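# Two robots swap cartons through a service window

## Task

r1 begins in the delivery room and r2 in the mail room; the connecting door is locked but a service window is open. Exchange the two cartons: the sealed carton now on the delivery room's table must end up where the mailer carton is (the mail room's shelf), and the mailer carton must end up on that table. When finished, both robots must have released the cartons and backed away. The task fails if either robot tips over or is left leaning, and a carton that stays in place only because a robot is still holding or propping it does not count as delivered.

## Robot and tools

ROBOTS. r1 and r2 are identical Hello Robot Stretch 3 units. Each has a two-wheel differential base (0.33 m long, 0.34 m wide, passive omni wheel at the rear), a lift that raises the arm along a mast, and a telescoping arm that extends toward the robot's RIGHT side. The base cannot strafe, so the gripper moves forward or back only by driving. Turns pivot about the point midway between the drive wheels, 0.05 m behind the front edge. With the arm retracted and the wrist folded, the swept turning circle has radius 0.28 m; an unfolded, level gripper reaches beyond it.

FRAMES. Base frame: origin on the floor between the drive wheels, x forward, y left, z up. hand_pose is reported in this frame, at the point where closed fingertips meet; with all wrist joints at zero its x axis is up, y points back along the arm toward the mast, z toward the robot's rear. Odometry frame: where the base frame was at scene start. Each robot reports in its own frames, so relative placement between robots must come from images, lidar_m, wrist_depth_mm or head_depth_mm.

execute_actions. Argument "actions" is a list holding one action or none (empty list just returns state and images). The action is an object keyed by "r1" and/or "r2". Per robot:
- "base": exactly one of {"translate_m": d}, a straight-line offset in metres from where the base last reported itself, forward positive, -1 to 1; or {"rotate_rad": d}, an on-the-spot turn offset in radians, counter-clockwise (left) positive, -3.2 to 3.2.
- "joints": absolute targets by joint name: lift_m 0 to 1.1 (arm height); arm_m 0 to 0.52 (extension); wrist_yaw_rad -1.345 to 4.42 (0 along the arm, positive toward the front, 3.0 folded over the base); wrist_pitch_rad -1.57 to 0.451 (0 level, negative tips down); wrist_roll_rad -2.911 to 2.911 (0 fingers side by side); gripper_m -0.089 to 0.179 (larger is wider; real fingertip gap is smaller, by about 0.007 nearly closed to 0.025 fully open, and zero under 0.007); head_pan_rad -3.953 to 1.73 (0 ahead, positive left, -1.57 faces along the arm); head_tilt_rad -1.53 to 0.419 (negative looks down).
- "contact_limits": {"arm_m": effort percent, 1 to 100}; the arm halts with contact_stop when its effort reaches that level. Lower values are softer but can stop instantly.
Everything in an action starts at once; no action runs beyond 15 s. Anything omitted may still be driving toward an earlier target. Unknown keys or out-of-range numbers reject the entire call. Optional "cameras": list of r1_head_camera, r1_nav_camera, r1_wrist_camera, r2_head_camera, r2_nav_camera, r2_wrist_camera or "all"; null/omitted gives all, [] gives none. After a reported stop, later motion calls in the same reply are skipped.

wait: {"seconds": 0 to 10}; commands nothing new, returns state and images.
zoom_image: {"camera": name, "region": [x0, y0, x1, y1]} in pixels of that camera's latest full image, top-left origin, at most 504 by 504.
finished_scene: {"scene": current scene number}; irreversible, reports success.

RESULT LINES. base_status / joint_status: how each motion ended (done, off_target, contact_stop, time_out, torque_fault). Base "done" only means the wheels turned the commanded amount, slip included; "off_target" means something blocks it and wheels still push. After contact_stop, time_out or torque_fault the old target is dropped; an arm or lift that contact-stopped goes slack until commanded again. on_its_own covers things not commanded; its "held at" is the held target, not the actual position. joint_positions: current values. motor_effort: percent of max, positive toward higher values, bracketed number is the peak; readings carry fixed bias and noise. lidar_m: 12 distances in metres, 30-degree sectors counter-clockwise from straight ahead (4th left, 7th behind, 10th right), plane 0.17 m above floor, range 0.15 to 12 m, "-" for nothing; misses glass and thin legs, own parts can hide sectors 5, 6, 9, 10. wrist_depth_mm / head_depth_mm: 7x7 grid of median depths, top-left first (head grid is sideways). base_odometry counts wheel turns; heading -3.142 to 3.142, left positive. turned_by_wheels and turned_by_imu: rotation since last result. base_tilt in degrees, forward/right positive, with a few degrees of constant bias. pictures names image order.

SPEED. Full speed (0.30 m/s, 1.9 rad/s) only when stowed: lift_m under 0.30, arm_m under 0.03, wrist_yaw_rad over 2.54; else 0.10 m/s and 0.63 rad/s.

GRIPPER. Command gripper_m below the object's width to grasp; smaller squeezes harder, but a stall guard may weaken it. Release by opening at least 0.02 beyond the contact value. Neither reading nor status confirms a grasp; check images.

CAUTIONS. Never let the two robots press together; once bases touch, any further drive presses hard, and no state line reports robot contact. Robots do not wait for each other, and equal commands can differ by up to 2.5 cm per metre. Fold or unfold the wrist only with lift_m 0.32 to 0.95, wrist_pitch_rad -0.4, roll near 0; after folding the lift may go to 0.25. With wrist_yaw_rad below -0.4 keep pitch at -0.5 or lower. Pushing into something rigid with the gripper above about 0.45 m can tip the robot before a contact stop; higher contact limits and repeat pushes worsen this. Do not drive while gripping or hooking something fixed. If the base snags, reverse the last move in small steps; if tilted, free the gripper and lower lift_m to about 0.2. Wrist servos shut off for 10 s after sustained strain. Avoid drops, slips, slams and hard pushes. Loose objects may occasionally be nudged. The scene keeps running while you think, holding the last command.

Each tool is called after "Emit:" as name(argument=value, ...) on one line, values as JSON.

## Session

Emit:
execute_actions(actions=[])

Scene clock: 0.00 s.
r1.base_odometry: x=+0.000 y=+0.000 heading=+0.000 (m, m, rad; r1's odometry frame)
r1.turned_by_wheels: +0.000 (rad since the last result)
r1.turned_by_imu: +0.000 (rad since the last result)
r1.base_tilt: forward=+1.1 right=-1.0 (deg)
r1.lidar_m: 0.95 2.42 1.37 1.17 1.15 1.32 1.23 1.23 1.41 2.40 2.08 0.95
r1.head_depth_mm: 1700 2483 - - - 1588 1007 / 1722 2225 - - - 1579 1002 / 1722 2507 3894 3898 3844 1578 1198 / 1735 2530 3751 3731 3764 3663 2264 / 1725 2533 3664 3590 3568 3564 2394 / 1742 2539 3558 3533 3482 3459 2395 / 1734 2550 3380 3409 3363 3349 2364
r1.base_status: not commanded
r1.joint_positions: lift_m=+0.403 arm_m=+0.003 wrist_yaw_rad=+2.794 wrist_pitch_rad=-0.350 wrist_roll_rad=+0.002 gripper_m=+0.037 head_pan_rad=-0.020 head_tilt_rad=-0.020
r1.joint_status: not commanded
r1.motor_effort: left_wheel=+1 right_wheel=+1 lift_m=+20 arm_m=-1 wrist_yaw_rad=+0 wrist_pitch_rad=+5 wrist_roll_rad=+0 gripper_m=+0 head_pan_rad=+0 head_tilt_rad=+0 (%)
r1.hand_pose: x=+0.0579 y=+0.0708 z=+0.4312 quat_wxyz=(+0.242, +0.708, +0.001, +0.664) (m; r1's base frame)
r1.wrist_depth_mm: 873 944 - - - - - / - - - - - - - / - - - - - - - / - - - - - - - / - 800 853 829 851 859 892 / 622 654 683 675 722 697 715 / 559 - 561 572 580 594 601
r2.base_odometry: x=+0.000 y=+0.000 heading=+0.000 (m, m, rad; r2's odometry frame)
r2.turned_by_wheels: +0.000 (rad since the last result)
r2.turned_by_imu: +0.000 (rad since the last result)
r2.base_tilt: forward=+0.0 right=+0.8 (deg)
r2.lidar_m: 2.20 2.91 3.11 3.19 2.76 2.60 1.80 1.26 1.21 1.24 1.64 2.14
r2.head_depth_mm: 1796 2032 2026 2011 2030 2035 1997 / 1809 2151 2139 2137 2141 2127 2089 / 1832 2275 2271 2270 2278 2245 2171 / 1832 2422 2397 2403 2402 2413 2155 / 1853 2542 2572 2560 2572 2545 2151 / 1869 2673 2740 2746 2768 2680 2133 / 1873 2802 3001 2976 2956 2920 2146
r2.base_status: not commanded
r2.joint_positions: lift_m=+0.478 arm_m=-0.002 wrist_yaw_rad=+2.808 wrist_pitch_rad=-0.413 wrist_roll_rad=+0.018 gripper_m=+0.037 head_pan_rad=+0.014 head_tilt_rad=-0.003
r2.joint_status: not commanded
r2.motor_effort: left_wheel=+0 right_wheel=-2 lift_m=+39 arm_m=+0 wrist_yaw_rad=+0 wrist_pitch_rad=+7 wrist_roll_rad=-1 gripper_m=+0 head_pan_rad=+0 head_tilt_rad=+0 (%)
r2.hand_pose: x=+0.0525 y=+0.0701 z=+0.4913 quat_wxyz=(+0.259, +0.712, +0.026, +0.652) (m; r2's base frame)
r2.wrist_depth_mm: - - - - - - - / - - - - - - - / - - - - - - - / - - - - - - - / - 845 872 850 900 926 950 / 674 744 690 721 760 761 789 / 611 - 631 641 651 651 664
pictures: r1_head_camera (sideways: a quarter turn clockwise sets it upright), r1_nav_camera (sideways: a quarter turn counterclockwise sets it upright), r1_wrist_camera, r2_head_camera (sideways: a quarter turn clockwise sets it upright), r2_nav_camera (sideways: a quarter turn counterclockwise sets it upright), r2_wrist_camera
Images, in order (width x height): r1_head_camera 896x504, r1_nav_camera 672x504, r1_wrist_camera 644x364, r2_head_camera 896x504, r2_nav_camera 672x504, r2_wrist_camera 644x364.

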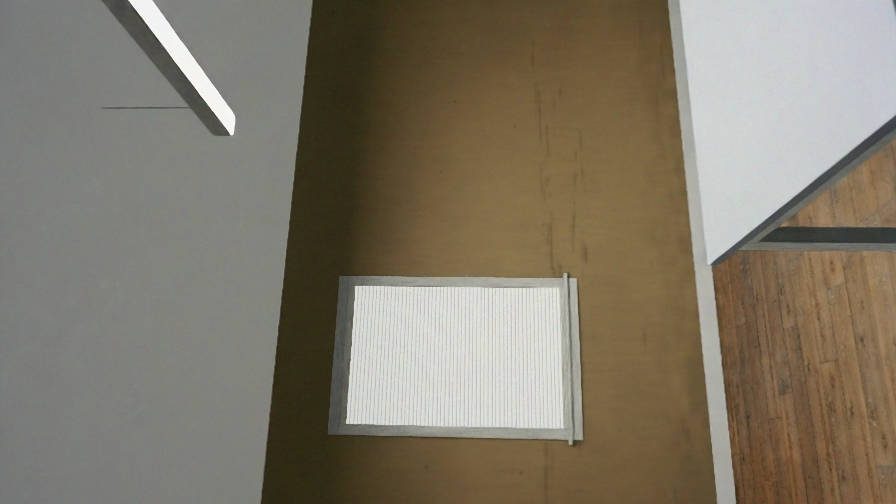

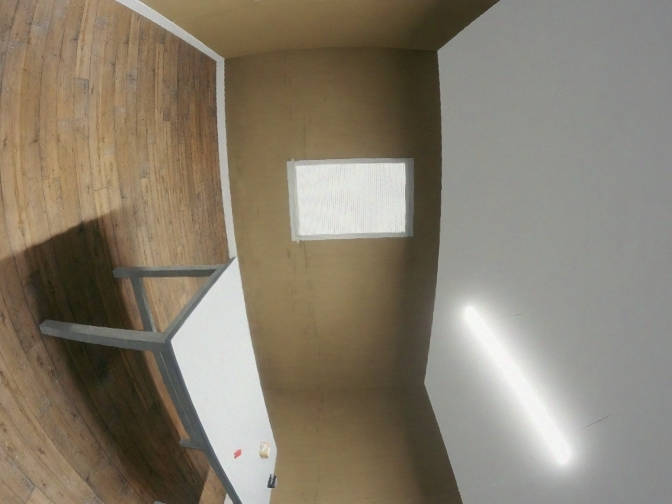

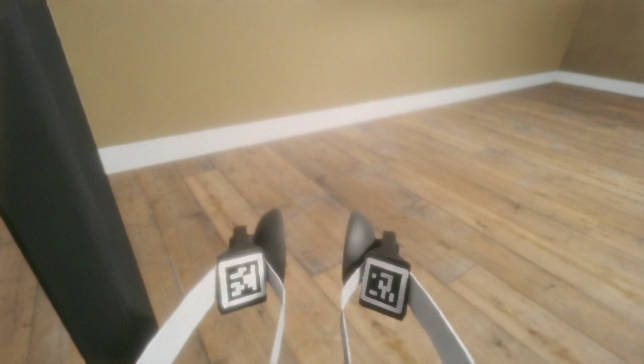

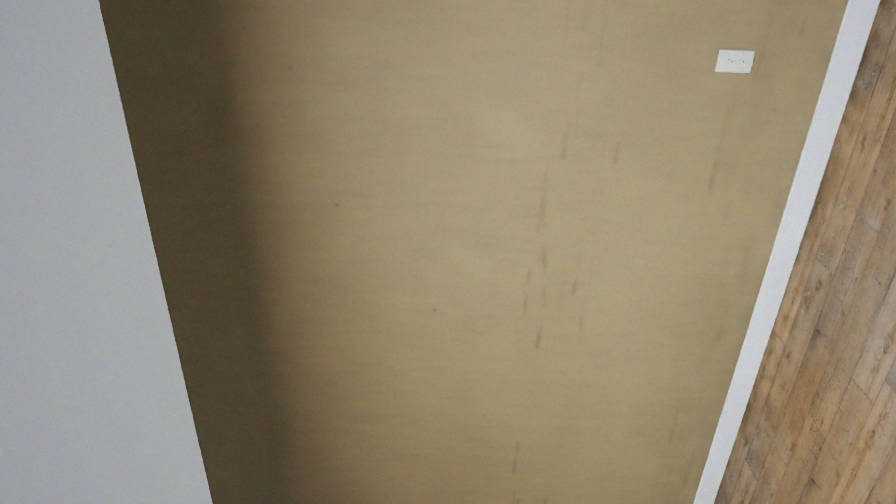

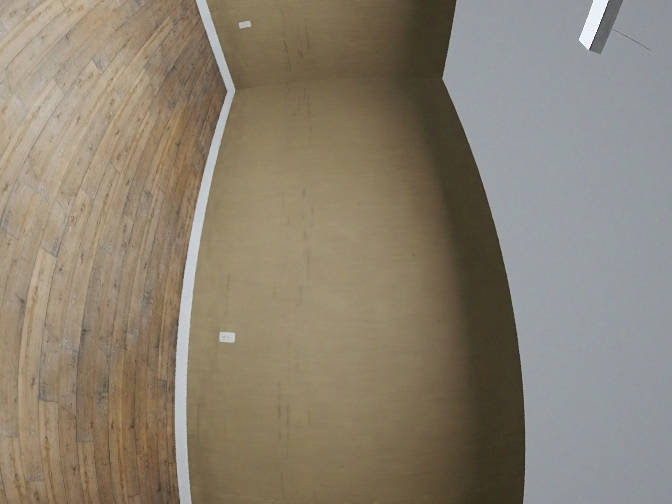

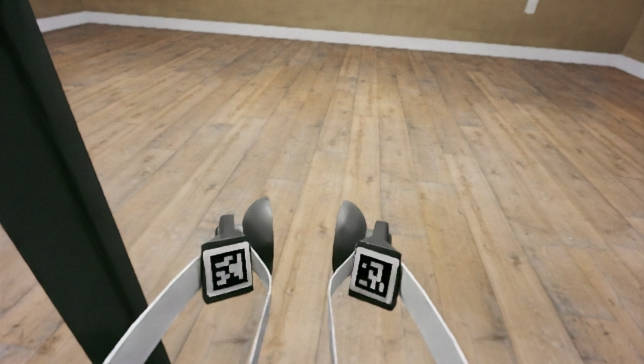

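Emit:
execute_actions(actions=[{"r1":{"joints":{"head_pan_rad":-0.9,"head_tilt_rad":-0.4}},"r2":{"joints":{"head_pan_rad":1.7,"head_tilt_rad":-0.3}}}], cameras=["r1_head_camera","r1_nav_camera","r2_head_camera","r2_nav_camera"])

Emit:
execute_actions(actions=[{"r1":{"joints":{"head_pan_rad":-2.2}},"r2":{"joints":{"head_pan_rad":-2.9}}}], cameras=["r1_head_camera","r1_nav_camera","r2_head_camera","r2_nav_camera"])

Scene clock: 2.80 s.
r1.base_odometry: x=+0.000 y=+0.000 heading=+0.000 (m, m, rad; r1's odometry frame)
r1.turned_by_wheels: +0.000 (rad since the last result)
r1.turned_by_imu: +0.001 (rad since the last result)
r1.base_tilt: forward=+1.1 right=-1.0 (deg)
r1.lidar_m: 0.95 2.43 1.38 1.17 1.15 1.33 1.23 1.23 1.41 2.40 2.08 0.95
r1.head_depth_mm: 2652 2810 2996 3165 2596 1879 1469 / 2777 2934 3079 3290 2581 1888 1477 / 2857 3046 3279 3375 2604 1881 1462 / 3012 3193 3421 3486 2452 1878 1460 / 3134 3352 3576 2034 2560 1855 1456 / 3305 3500 3760 1680 2483 1848 1454 / 3467 3690 3940 1655 2191 1858 1454
r1.base_status: not commanded
r1.joint_positions: lift_m=+0.403 arm_m=+0.003 wrist_yaw_rad=+2.794 wrist_pitch_rad=-0.350 wrist_roll_rad=+0.002 gripper_m=+0.037 head_pan_rad=-0.893 head_tilt_rad=-0.395
r1.joint_status: all done
r1.motor_effort: left_wheel=+1(1) right_wheel=+0(0) lift_m=+21(20) arm_m=-2(2) wrist_yaw_rad=+0(0) wrist_pitch_rad=+5(5) wrist_roll_rad=+0(0) gripper_m=+1(0) head_pan_rad=-4(42) head_tilt_rad=-2(19) (%)
r1.hand_pose: x=+0.0579 y=+0.0708 z=+0.4312 quat_wxyz=(+0.242, +0.708, +0.001, +0.664) (m; r1's base frame)
r1.wrist_depth_mm: 862 944 - - - - - / - - - - - - - / - - - - - - - / - - - - - - - / - 793 839 824 846 863 855 / 627 661 672 673 714 708 711 / 553 - 571 575 578 592 603
r2.base_odometry: x=+0.000 y=+0.000 heading=+0.000 (m, m, rad; r2's odometry frame)
r2.turned_by_wheels: +0.000 (rad since the last result)
r2.turned_by_imu: +0.000 (rad since the last result)
r2.base_tilt: forward=+0.0 right=+0.8 (deg)
r2.lidar_m: 2.20 2.91 3.12 3.20 2.76 2.60 1.80 1.27 1.20 1.24 1.63 2.14
r2.head_depth_mm: 2734 2871 2986 3206 2759 1947 1508 / 2951 3026 3241 3406 2717 1930 1521 / 3148 3302 3459 3638 2743 1938 1502 / 3314 3549 3689 3827 2735 1922 1503 / 3396 3660 3849 - 2748 1928 1514 / 3038 3192 3393 3515 2707 1913 1486 / 2796 2943 3042 3207 2678 1968 -
r2.base_status: not commanded
r2.joint_positions: lift_m=+0.478 arm_m=-0.002 wrist_yaw_rad=+2.808 wrist_pitch_rad=-0.413 wrist_roll_rad=+0.018 gripper_m=+0.037 head_pan_rad=+1.693 head_tilt_rad=-0.296
r2.joint_status: all done
r2.motor_effort: left_wheel=+0(1) right_wheel=-1(1) lift_m=+39(39) arm_m=+0(0) wrist_yaw_rad=+0(1) wrist_pitch_rad=+7(7) wrist_roll_rad=-1(0) gripper_m=+0(0) head_pan_rad=+3(48) head_tilt_rad=-1(19) (%)
r2.hand_pose: x=+0.0525 y=+0.0701 z=+0.4913 quat_wxyz=(+0.259, +0.712, +0.026, +0.652) (m; r2's base frame)
r2.wrist_depth_mm: - - - - - - - / - - - - - - - / - - - - - - - / - - - - - - - / - 832 878 852 929 932 929 / 678 728 678 718 758 776 770 / 605 - 623 634 642 650 659
pictures: r1_head_camera (sideways: a quarter turn clockwise sets it upright), r1_nav_camera (sideways: a quarter turn counterclockwise sets it upright), r2_head_camera (sideways: a quarter turn clockwise sets it upright), r2_nav_camera (sideways: a quarter turn counterclockwise sets it upright)
Images, in order (width x height): r1_head_camera 896x504, r1_nav_camera 672x504, r2_head_camera 896x504, r2_nav_camera 672x504.

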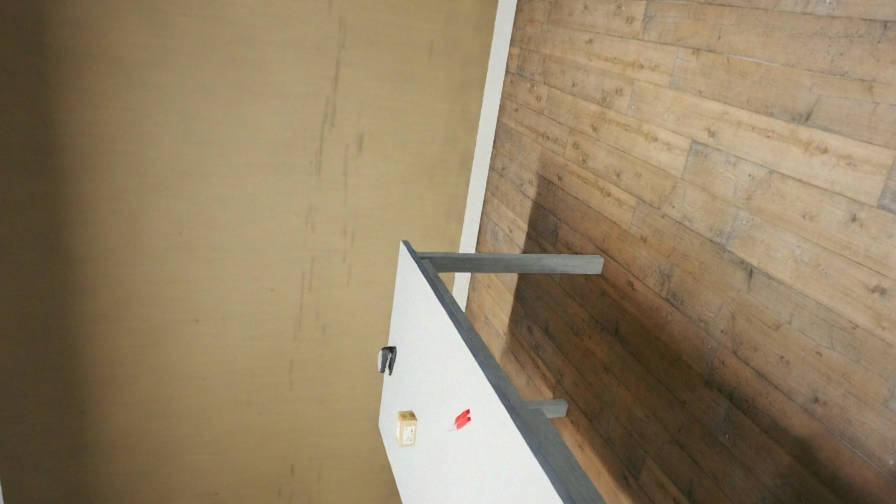

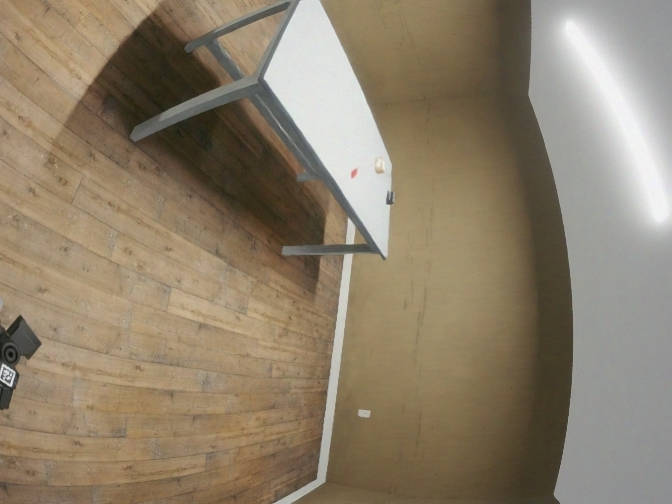

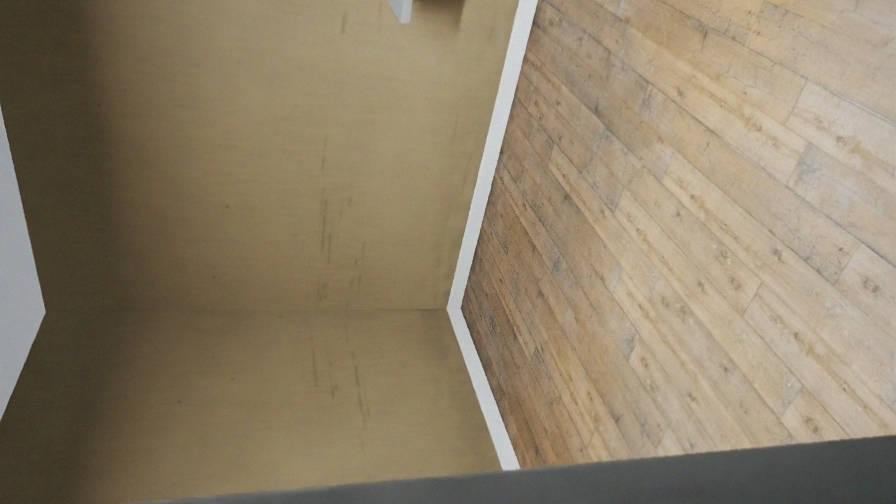

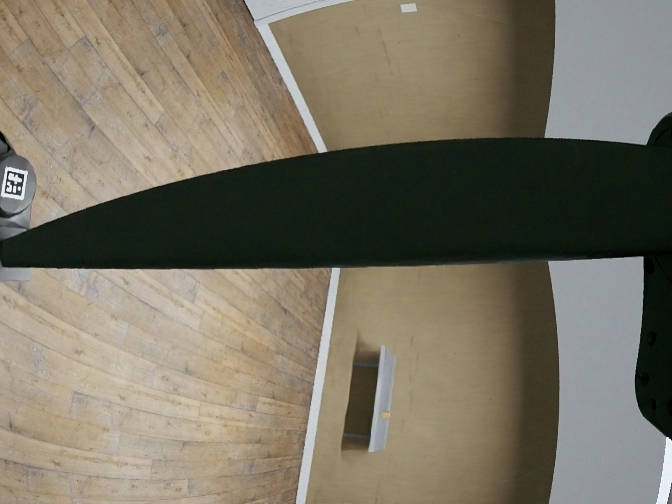

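Scene clock: 5.27 s.
r1.base_odometry: x=+0.000 y=+0.000 heading=+0.000 (m, m, rad; r1's odometry frame)
r1.turned_by_wheels: +0.000 (rad since the last result)
r1.turned_by_imu: +0.001 (rad since the last result)
r1.base_tilt: forward=+1.1 right=-1.1 (deg)
r1.lidar_m: 0.95 2.42 1.37 1.17 1.15 1.32 1.23 1.23 1.41 2.40 2.09 0.95
r1.head_depth_mm: 1086 1135 1190 1256 1333 1401 1428 / 1157 1215 1277 1361 1441 1521 1466 / 1243 1314 1387 1478 1572 1669 1468 / 1348 1427 1509 1623 1731 1796 1453 / 1458 1552 1659 1774 1927 1866 1460 / 1592 1724 1828 1996 2192 1848 1457 / 1761 1901 2070 2267 2384 1837 1449
r1.base_status: not commanded
r1.joint_positions: lift_m=+0.403 arm_m=+0.003 wrist_yaw_rad=+2.794 wrist_pitch_rad=-0.350 wrist_roll_rad=+0.002 gripper_m=+0.037 head_pan_rad=-2.193 head_tilt_rad=-0.395
r1.joint_status: all done
r1.motor_effort: left_wheel=+1(1) right_wheel=+0(0) lift_m=+20(20) arm_m=+0(1) wrist_yaw_rad=+0(0) wrist_pitch_rad=+5(5) wrist_roll_rad=+0(0) gripper_m=+1(0) head_pan_rad=-3(44) head_tilt_rad=-3(0) (%)
r1.hand_pose: x=+0.0579 y=+0.0708 z=+0.4312 quat_wxyz=(+0.242, +0.708, +0.001, +0.664) (m; r1's base frame)
r1.wrist_depth_mm: 854 958 - - - - - / - - - - - - - / - - - - - - - / - - - - - - - / - 801 853 847 866 849 877 / 624 666 662 673 712 708 715 / 557 - 561 572 580 598 597
r2.base_odometry: x=+0.000 y=+0.000 heading=+0.000 (m, m, rad; r2's odometry frame)
r2.turned_by_wheels: +0.000 (rad since the last result)
r2.turned_by_imu: +0.000 (rad since the last result)
r2.base_tilt: forward=+0.0 right=+0.8 (deg)
r2.lidar_m: 2.20 2.91 3.11 3.19 2.76 2.60 1.80 1.27 1.20 1.23 1.64 2.14
r2.head_depth_mm: 2289 2459 2630 2796 2743 1965 1511 / 1940 2074 2282 2496 2572 1928 1492 / 1707 1812 1965 2103 2271 1937 1496 / 1533 1620 1736 1859 1983 1930 1495 / 1385 1455 1545 1636 1730 1795 1488 / 1258 1317 1389 1468 1561 1621 1499 / 1154 1209 1256 1310 1403 1466 1469
r2.base_status: not commanded
r2.joint_positions: lift_m=+0.478 arm_m=-0.002 wrist_yaw_rad=+2.808 wrist_pitch_rad=-0.413 wrist_roll_rad=+0.018 gripper_m=+0.037 head_pan_rad=-2.893 head_tilt_rad=-0.296
r2.joint_status: all done
r2.motor_effort: left_wheel=+0(1) right_wheel=+0(0) lift_m=+39(39) arm_m=+0(0) wrist_yaw_rad=-1(0) wrist_pitch_rad=+7(7) wrist_roll_rad=+0(0) gripper_m=-1(1) head_pan_rad=-3(48) head_tilt_rad=-2(2) (%)
r2.hand_pose: x=+0.0525 y=+0.0701 z=+0.4913 quat_wxyz=(+0.259, +0.712, +0.026, +0.652) (m; r2's base frame)
r2.wrist_depth_mm: - - - - - - - / - - - - - - - / - - - - - - - / - - - - - - - / - 855 894 863 894 916 944 / 688 743 685 729 750 768 761 / 611 - 635 646 641 654 677
pictures: r1_head_camera (sideways: a quarter turn clockwise sets it upright), r1_nav_camera (sideways: a quarter turn counterclockwise sets it upright), r2_head_camera (sideways: a quarter turn clockwise sets it upright), r2_nav_camera (sideways: a quarter turn counterclockwise sets it upright)
Images, in order (width x height): r1_head_camera 896x504, r1_nav_camera 672x504, r2_head_camera 896x504, r2_nav_camera 672x504.

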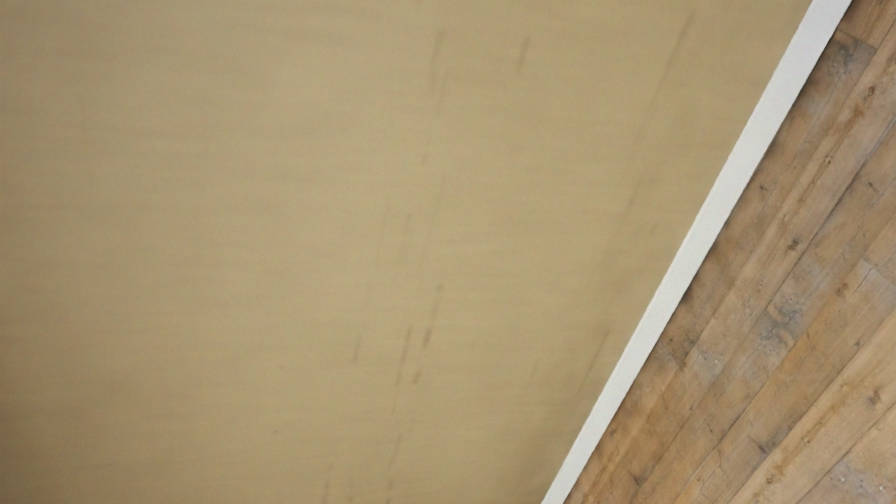

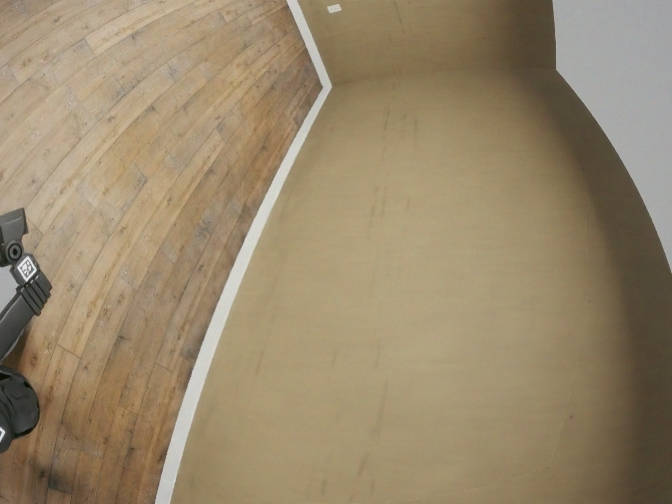

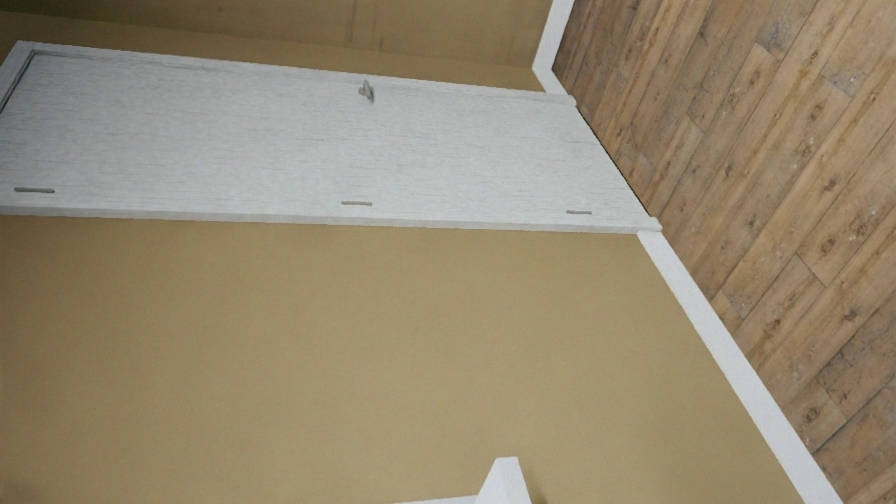

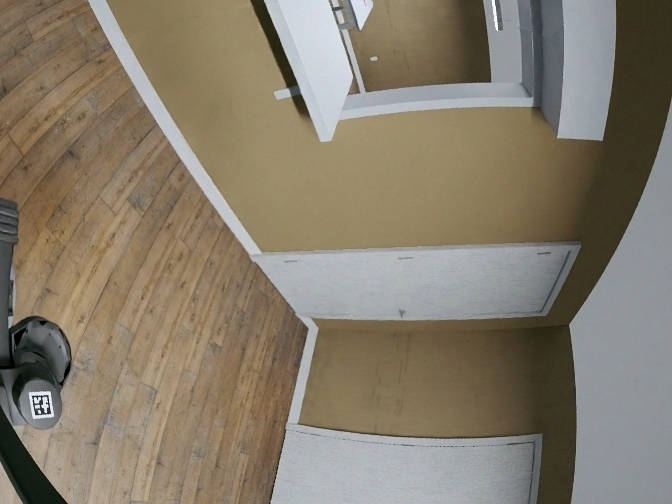

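Emit:
execute_actions(actions=[{"r1":{"joints":{"head_pan_rad":-1.1,"head_tilt_rad":-0.3,"lift_m":0.28,"wrist_pitch_rad":-0.4}},"r2":{"joints":{"head_pan_rad":-2.15,"lift_m":0.28}}}], cameras=["r2_head_camera","r2_nav_camera"])

Emit:
execute_actions(actions=[{"r1":{"base":{"rotate_rad":2.125}},"r2":{"base":{"rotate_rad":1.2},"joints":{"head_pan_rad":0}}}], cameras=["r1_head_camera","r1_nav_camera","r2_head_camera"])

Emit:
execute_actions(actions=[{"r1":{"base":{"translate_m":-1}},"r2":{"base":{"translate_m":1}}}], cameras=["r1_nav_camera","r2_head_camera"])

Scene clock: 13.83 s.
r1.base_odometry: x=+0.000 y=+0.000 heading=+0.000 (m, m, rad; r1's odometry frame)
r1.turned_by_wheels: +0.000 (rad since the last result)
r1.turned_by_imu: +0.002 (rad since the last result)
r1.base_tilt: forward=+1.1 right=-1.0 (deg)
r1.lidar_m: 0.95 2.43 1.37 1.17 1.14 1.32 1.23 1.23 1.41 2.40 2.08 0.95
r1.head_depth_mm: 2723 2839 2983 3124 3038 2097 1589 / 2760 2875 3024 3202 3035 2085 1589 / 2820 2989 3094 3241 3027 2085 1589 / 2865 3034 3169 3302 3017 2082 1590 / 2947 3090 3190 3401 3020 2076 1581 / 2978 3177 3304 3426 2840 2088 1582 / 3044 3209 3383 3456 2670 2058 1569
r1.base_status: not commanded
r1.joint_positions: lift_m=+0.280 arm_m=+0.003 wrist_yaw_rad=+2.794 wrist_pitch_rad=-0.414 wrist_roll_rad=+0.002 gripper_m=+0.037 head_pan_rad=-1.107 head_tilt_rad=-0.310
r1.joint_status: all done
r1.motor_effort: left_wheel=+1(1) right_wheel=+0(0) lift_m=+16(18) arm_m=+1(1) wrist_yaw_rad=+0(0) wrist_pitch_rad=+5(5) wrist_roll_rad=+0(0) gripper_m=+0(0) head_pan_rad=+3(45) head_tilt_rad=+3(12) (%)
r1.hand_pose: x=+0.0553 y=+0.0637 z=+0.2938 quat_wxyz=(+0.263, +0.707, +0.024, +0.656) (m; r1's base frame)
r1.wrist_depth_mm: 879 964 - - - - - / - - - - - - - / - 918 943 - - - - / - 716 720 742 740 779 787 / - 562 602 591 603 611 620 / 473 501 - 496 518 507 514 / 424 - - 422 429 440 443
r2.base_odometry: x=+0.000 y=+0.000 heading=+0.000 (m, m, rad; r2's odometry frame)
r2.turned_by_wheels: +0.000 (rad since the last result)
r2.turned_by_imu: -0.001 (rad since the last result)
r2.base_tilt: forward=+0.0 right=+0.8 (deg)
r2.lidar_m: 2.20 2.91 3.12 3.21 2.76 2.60 1.80 1.27 1.21 1.23 1.63 2.14
r2.head_depth_mm: 1127 1237 1257 1259 1358 1478 1493 / 3827 - - 1435 1330 1437 1487 / 3088 - - 1422 1325 1421 1483 / 3026 - - 1412 1302 1404 1452 / 3021 - - 1394 1295 1392 1437 / 3959 - - 1381 1271 1357 1426 / 3987 - - 1259 1265 1356 1417
r2.base_status: not commanded
r2.joint_positions: lift_m=+0.280 arm_m=-0.002 wrist_yaw_rad=+2.808 wrist_pitch_rad=-0.414 wrist_roll_rad=+0.018 gripper_m=+0.037 head_pan_rad=-2.157 head_tilt_rad=-0.296
r2.joint_status: all done
r2.motor_effort: left_wheel=-1(0) right_wheel=+0(0) lift_m=+31(35) arm_m=+0(0) wrist_yaw_rad=+0(0) wrist_pitch_rad=+7(7) wrist_roll_rad=-1(1) gripper_m=-1(0) head_pan_rad=+3(42) head_tilt_rad=-2(2) (%)
r2.hand_pose: x=+0.0525 y=+0.0700 z=+0.2938 quat_wxyz=(+0.259, +0.712, +0.026, +0.652) (m; r2's base frame)
r2.wrist_depth_mm: - - - - - - - / - - - - - - - / - 898 926 966 970 - - / - 709 711 725 741 775 797 / - 567 605 591 609 623 627 / 457 503 - 487 513 517 525 / - - - 433 438 441 448
pictures: r2_head_camera (sideways: a quarter turn clockwise sets it upright), r2_nav_camera (sideways: a quarter turn counterclockwise sets it upright)
Images, in order (width x height): r2_head_camera 896x504, r2_nav_camera 672x504.

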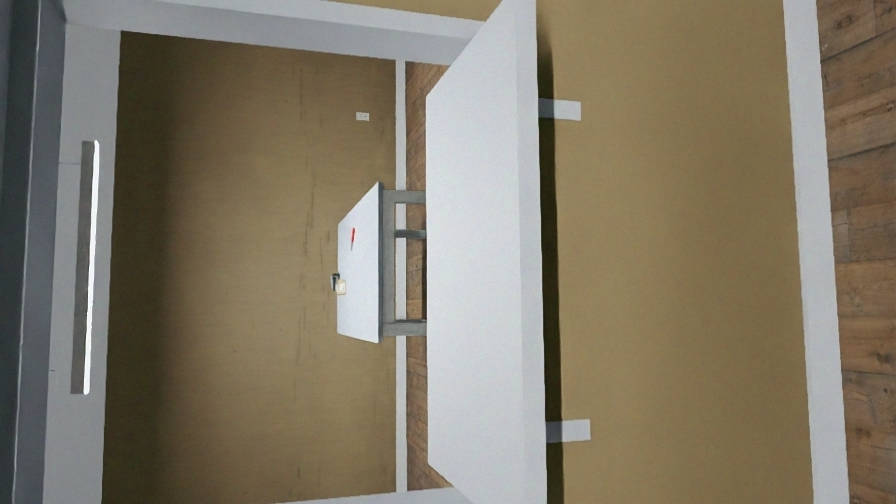

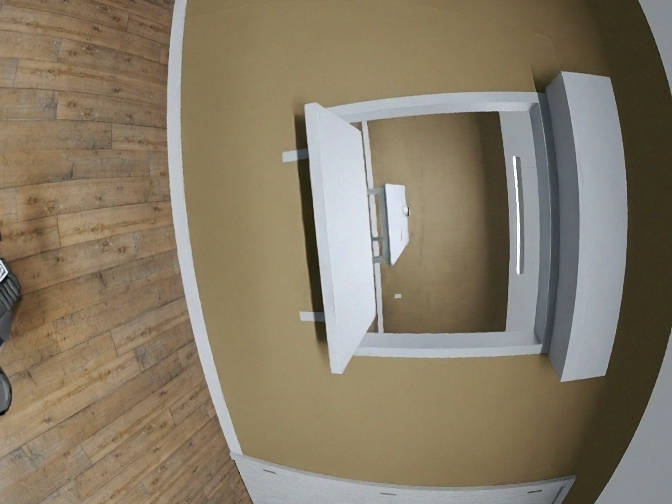

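Scene clock: 16.43 s.
r1.base_odometry: x=+0.000 y=+0.000 heading=+2.125 (m, m, rad; r1's odometry frame)
r1.turned_by_wheels: +2.125 (rad since the last result)
r1.turned_by_imu: +2.099 (rad since the last result)
r1.base_tilt: forward=+1.1 right=-1.0 (deg)
r1.lidar_m: 1.14 1.36 1.23 1.23 1.43 2.56 2.08 0.95 1.54 2.28 1.34 1.17
r1.head_depth_mm: 2263 2435 2648 2864 2883 2098 1596 / 1943 2071 2192 2344 2570 2101 1592 / 1702 2005 2146 2018 2150 2092 1590 / 1517 - - 1795 1851 1928 1586 / 1370 - - 1680 1626 1717 1579 / 1236 1280 1344 1392 1462 1527 1525 / 1129 1179 1219 1264 1317 1369 1417
r1.base_status: done
r1.joint_positions: lift_m=+0.280 arm_m=+0.003 wrist_yaw_rad=+2.794 wrist_pitch_rad=-0.414 wrist_roll_rad=+0.002 gripper_m=+0.037 head_pan_rad=-1.107 head_tilt_rad=-0.310
r1.joint_status: not commanded
r1.motor_effort: left_wheel=+0(3) right_wheel=+2(15) lift_m=+16(16) arm_m=-2(1) wrist_yaw_rad=+0(0) wrist_pitch_rad=+5(5) wrist_roll_rad=+0(0) gripper_m=+0(0) head_pan_rad=+3(4) head_tilt_rad=+2(1) (%)
r1.hand_pose: x=+0.0553 y=+0.0637 z=+0.2938 quat_wxyz=(+0.263, +0.707, +0.024, +0.656) (m; r1's base frame)
r1.wrist_depth_mm: - - - - - - - / - - - - - - - / - 933 944 - - - - / - 711 726 746 764 768 811 / - 571 598 590 610 615 630 / 472 497 - 491 515 504 513 / 417 - - 430 431 434 440
r2.base_odometry: x=+0.000 y=+0.000 heading=+1.200 (m, m, rad; r2's odometry frame)
r2.turned_by_wheels: +1.200 (rad since the last result)
r2.turned_by_imu: +1.200 (rad since the last result)
r2.base_tilt: forward=+0.0 right=+0.8 (deg)
r2.lidar_m: 3.09 3.34 2.64 2.61 1.57 1.23 1.21 1.29 1.90 2.14 2.29 3.15
r2.head_depth_mm: 2672 2754 2917 3135 2789 1926 1506 / 2664 2818 3010 3094 2754 1939 1498 / 2697 2805 2995 3246 2719 1936 1500 / 2738 2893 3036 3235 2743 1936 1499 / 2743 2867 3092 3221 2719 1922 1489 / 2802 2992 3069 3397 2674 1906 1486 / 2817 2985 3170 3415 2671 1899 1484
r2.base_status: done
r2.joint_positions: lift_m=+0.280 arm_m=-0.002 wrist_yaw_rad=+2.808 wrist_pitch_rad=-0.414 wrist_roll_rad=+0.018 gripper_m=+0.037 head_pan_rad=-0.007 head_tilt_rad=-0.297
r2.joint_status: all done
r2.motor_effort: left_wheel=-2(7) right_wheel=+2(11) lift_m=+31(31) arm_m=+0(0) wrist_yaw_rad=+0(1) wrist_pitch_rad=+7(7) wrist_roll_rad=+0(0) gripper_m=+0(0) head_pan_rad=+4(48) head_tilt_rad=-1(1) (%)
r2.hand_pose: x=+0.0525 y=+0.0700 z=+0.2938 quat_wxyz=(+0.259, +0.712, +0.026, +0.652) (m; r2's base frame)
r2.wrist_depth_mm: - - - - - - - / - - - - - - - / - 880 923 955 988 - - / - 718 713 730 752 766 800 / - 580 601 601 612 624 631 / 459 499 - 489 511 514 525 / - - - 432 437 443 448
pictures: r1_head_camera (sideways: a quarter turn clockwise sets it upright), r1_nav_camera (sideways: a quarter turn counterclockwise sets it upright), r2_head_camera (sideways: a quarter turn clockwise sets it upright)
Images, in order (width x height): r1_head_camera 896x504, r1_nav_camera 672x504, r2_head_camera 896x504.

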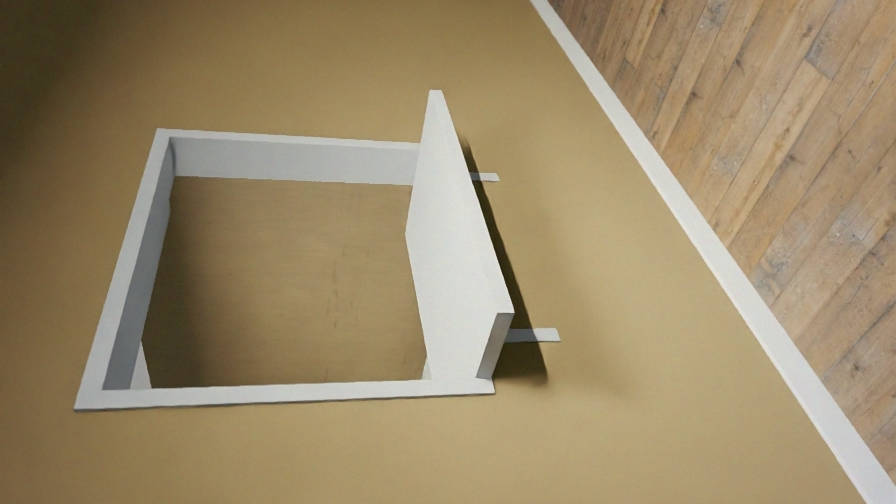

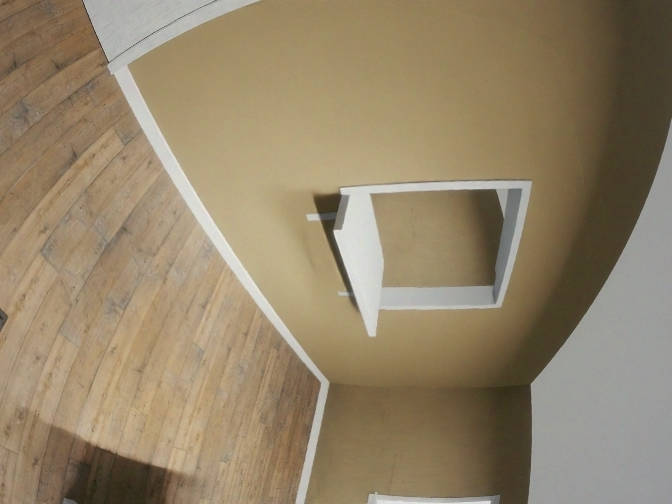

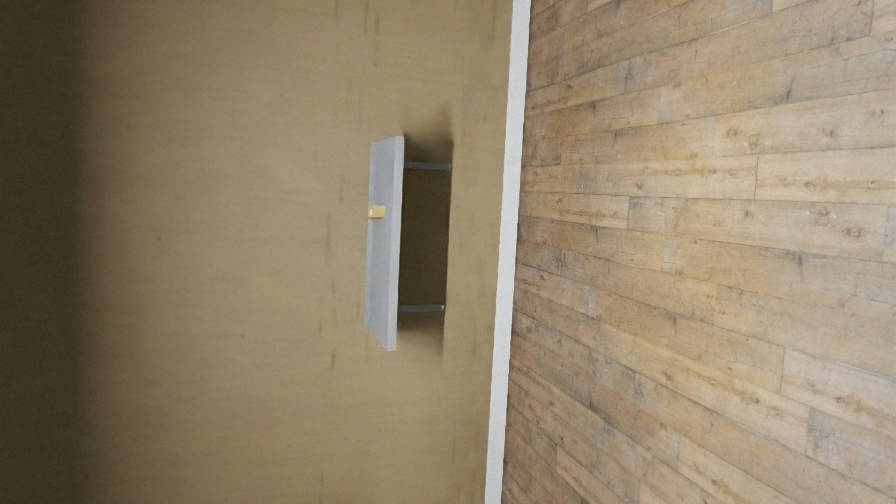

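Scene clock: 21.47 s.
r1.base_odometry: x=+0.526 y=-0.850 heading=+2.125 (m, m, rad; r1's odometry frame)
r1.turned_by_wheels: +0.000 (rad since the last result)
r1.turned_by_imu: +0.000 (rad since the last result)
r1.base_tilt: forward=+1.1 right=-1.0 (deg)
r1.lidar_m: 2.14 1.73 1.51 1.51 1.76 2.19 1.09 1.11 1.19 1.19 0.69 2.14
r1.head_depth_mm: 3060 3243 3373 3457 1271 871 663 / 3261 3479 3634 3806 3040 871 682 / 3060 3370 3565 3746 3039 864 736 / 2786 2950 3130 3299 2999 2087 822 / 2550 2643 2763 2908 2896 2085 1580 / 2315 2446 2578 2606 2641 2066 1586 / 2096 - - 2362 2483 2059 1586
r1.base_status: done
r1.joint_positions: lift_m=+0.280 arm_m=+0.003 wrist_yaw_rad=+2.794 wrist_pitch_rad=-0.414 wrist_roll_rad=+0.002 gripper_m=+0.037 head_pan_rad=-1.107 head_tilt_rad=-0.310
r1.joint_status: not commanded
r1.motor_effort: left_wheel=+0(6) right_wheel=+2(7) lift_m=+16(15) arm_m=-1(1) wrist_yaw_rad=+1(0) wrist_pitch_rad=+5(6) wrist_roll_rad=+0(0) gripper_m=+0(0) head_pan_rad=+3(3) head_tilt_rad=+2(3) (%)
r1.hand_pose: x=+0.0553 y=+0.0636 z=+0.2937 quat_wxyz=(+0.263, +0.707, +0.024, +0.656) (m; r1's base frame)
r1.wrist_depth_mm: - - - - - - - / - - - - - - - / - 944 947 - - - - / - 709 729 742 752 757 787 / - 582 600 594 615 614 622 / 477 500 - 492 513 509 509 / 423 - - 424 432 432 440
r2.base_odometry: x=+0.362 y=+0.932 heading=+1.200 (m, m, rad; r2's odometry frame)
r2.turned_by_wheels: +0.000 (rad since the last result)
r2.turned_by_imu: +0.001 (rad since the last result)
r2.base_tilt: forward=+0.0 right=+0.8 (deg)
r2.lidar_m: 2.12 2.28 2.56 2.52 2.68 2.23 2.20 2.36 2.27 2.24 2.40 2.15
r2.head_depth_mm: 1797 1885 1984 2109 2253 1945 1494 / 1809 1919 1996 2083 2259 1930 1501 / 1824 1918 2045 2126 2308 1943 1493 / 1832 1965 2044 2132 2313 1918 1499 / 1859 1980 2090 2166 2339 1932 1495 / 1903 2020 2108 2233 2394 1910 1469 / 1897 2020 2133 2274 2383 1927 1482
r2.base_status: done
r2.joint_positions: lift_m=+0.280 arm_m=-0.002 wrist_yaw_rad=+2.808 wrist_pitch_rad=-0.414 wrist_roll_rad=+0.018 gripper_m=+0.037 head_pan_rad=-0.007 head_tilt_rad=-0.297
r2.joint_status: not commanded
r2.motor_effort: left_wheel=-2(6) right_wheel=+1(9) lift_m=+32(32) arm_m=+0(0) wrist_yaw_rad=-1(1) wrist_pitch_rad=+7(7) wrist_roll_rad=+0(0) gripper_m=+0(0) head_pan_rad=+4(2) head_tilt_rad=-2(2) (%)
r2.hand_pose: x=+0.0525 y=+0.0699 z=+0.2937 quat_wxyz=(+0.259, +0.712, +0.026, +0.652) (m; r2's base frame)
r2.wrist_depth_mm: - - - - - - - / - - - - - - - / - 905 901 968 985 - - / - 696 716 733 755 764 795 / - 570 606 598 611 621 637 / 460 502 - 489 517 521 532 / - - - 427 439 444 454
pictures: r1_nav_camera (sideways: a quarter turn counterclockwise sets it upright), r2_head_camera (sideways: a quarter turn clockwise sets it upright)
Images, in order (width x height): r1_nav_camera 672x504, r2_head_camera 896x504.

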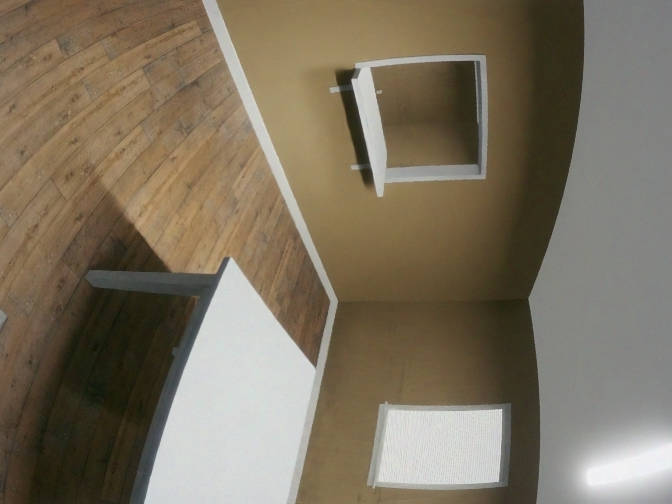

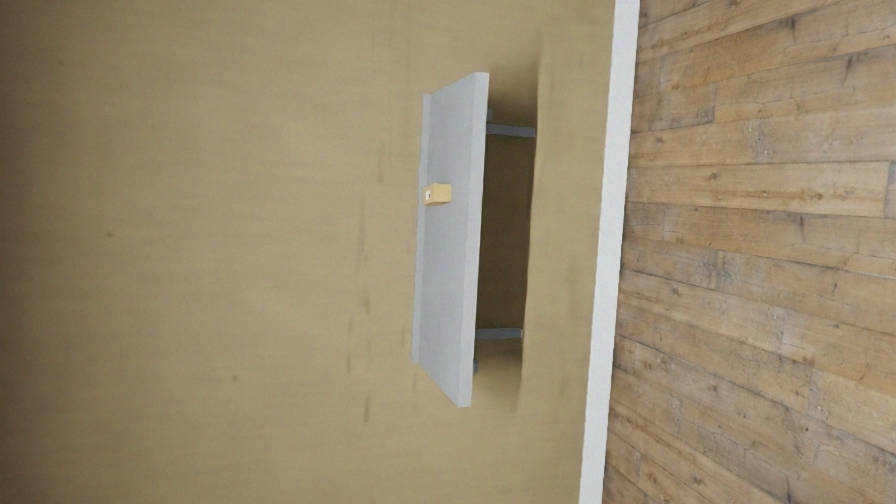

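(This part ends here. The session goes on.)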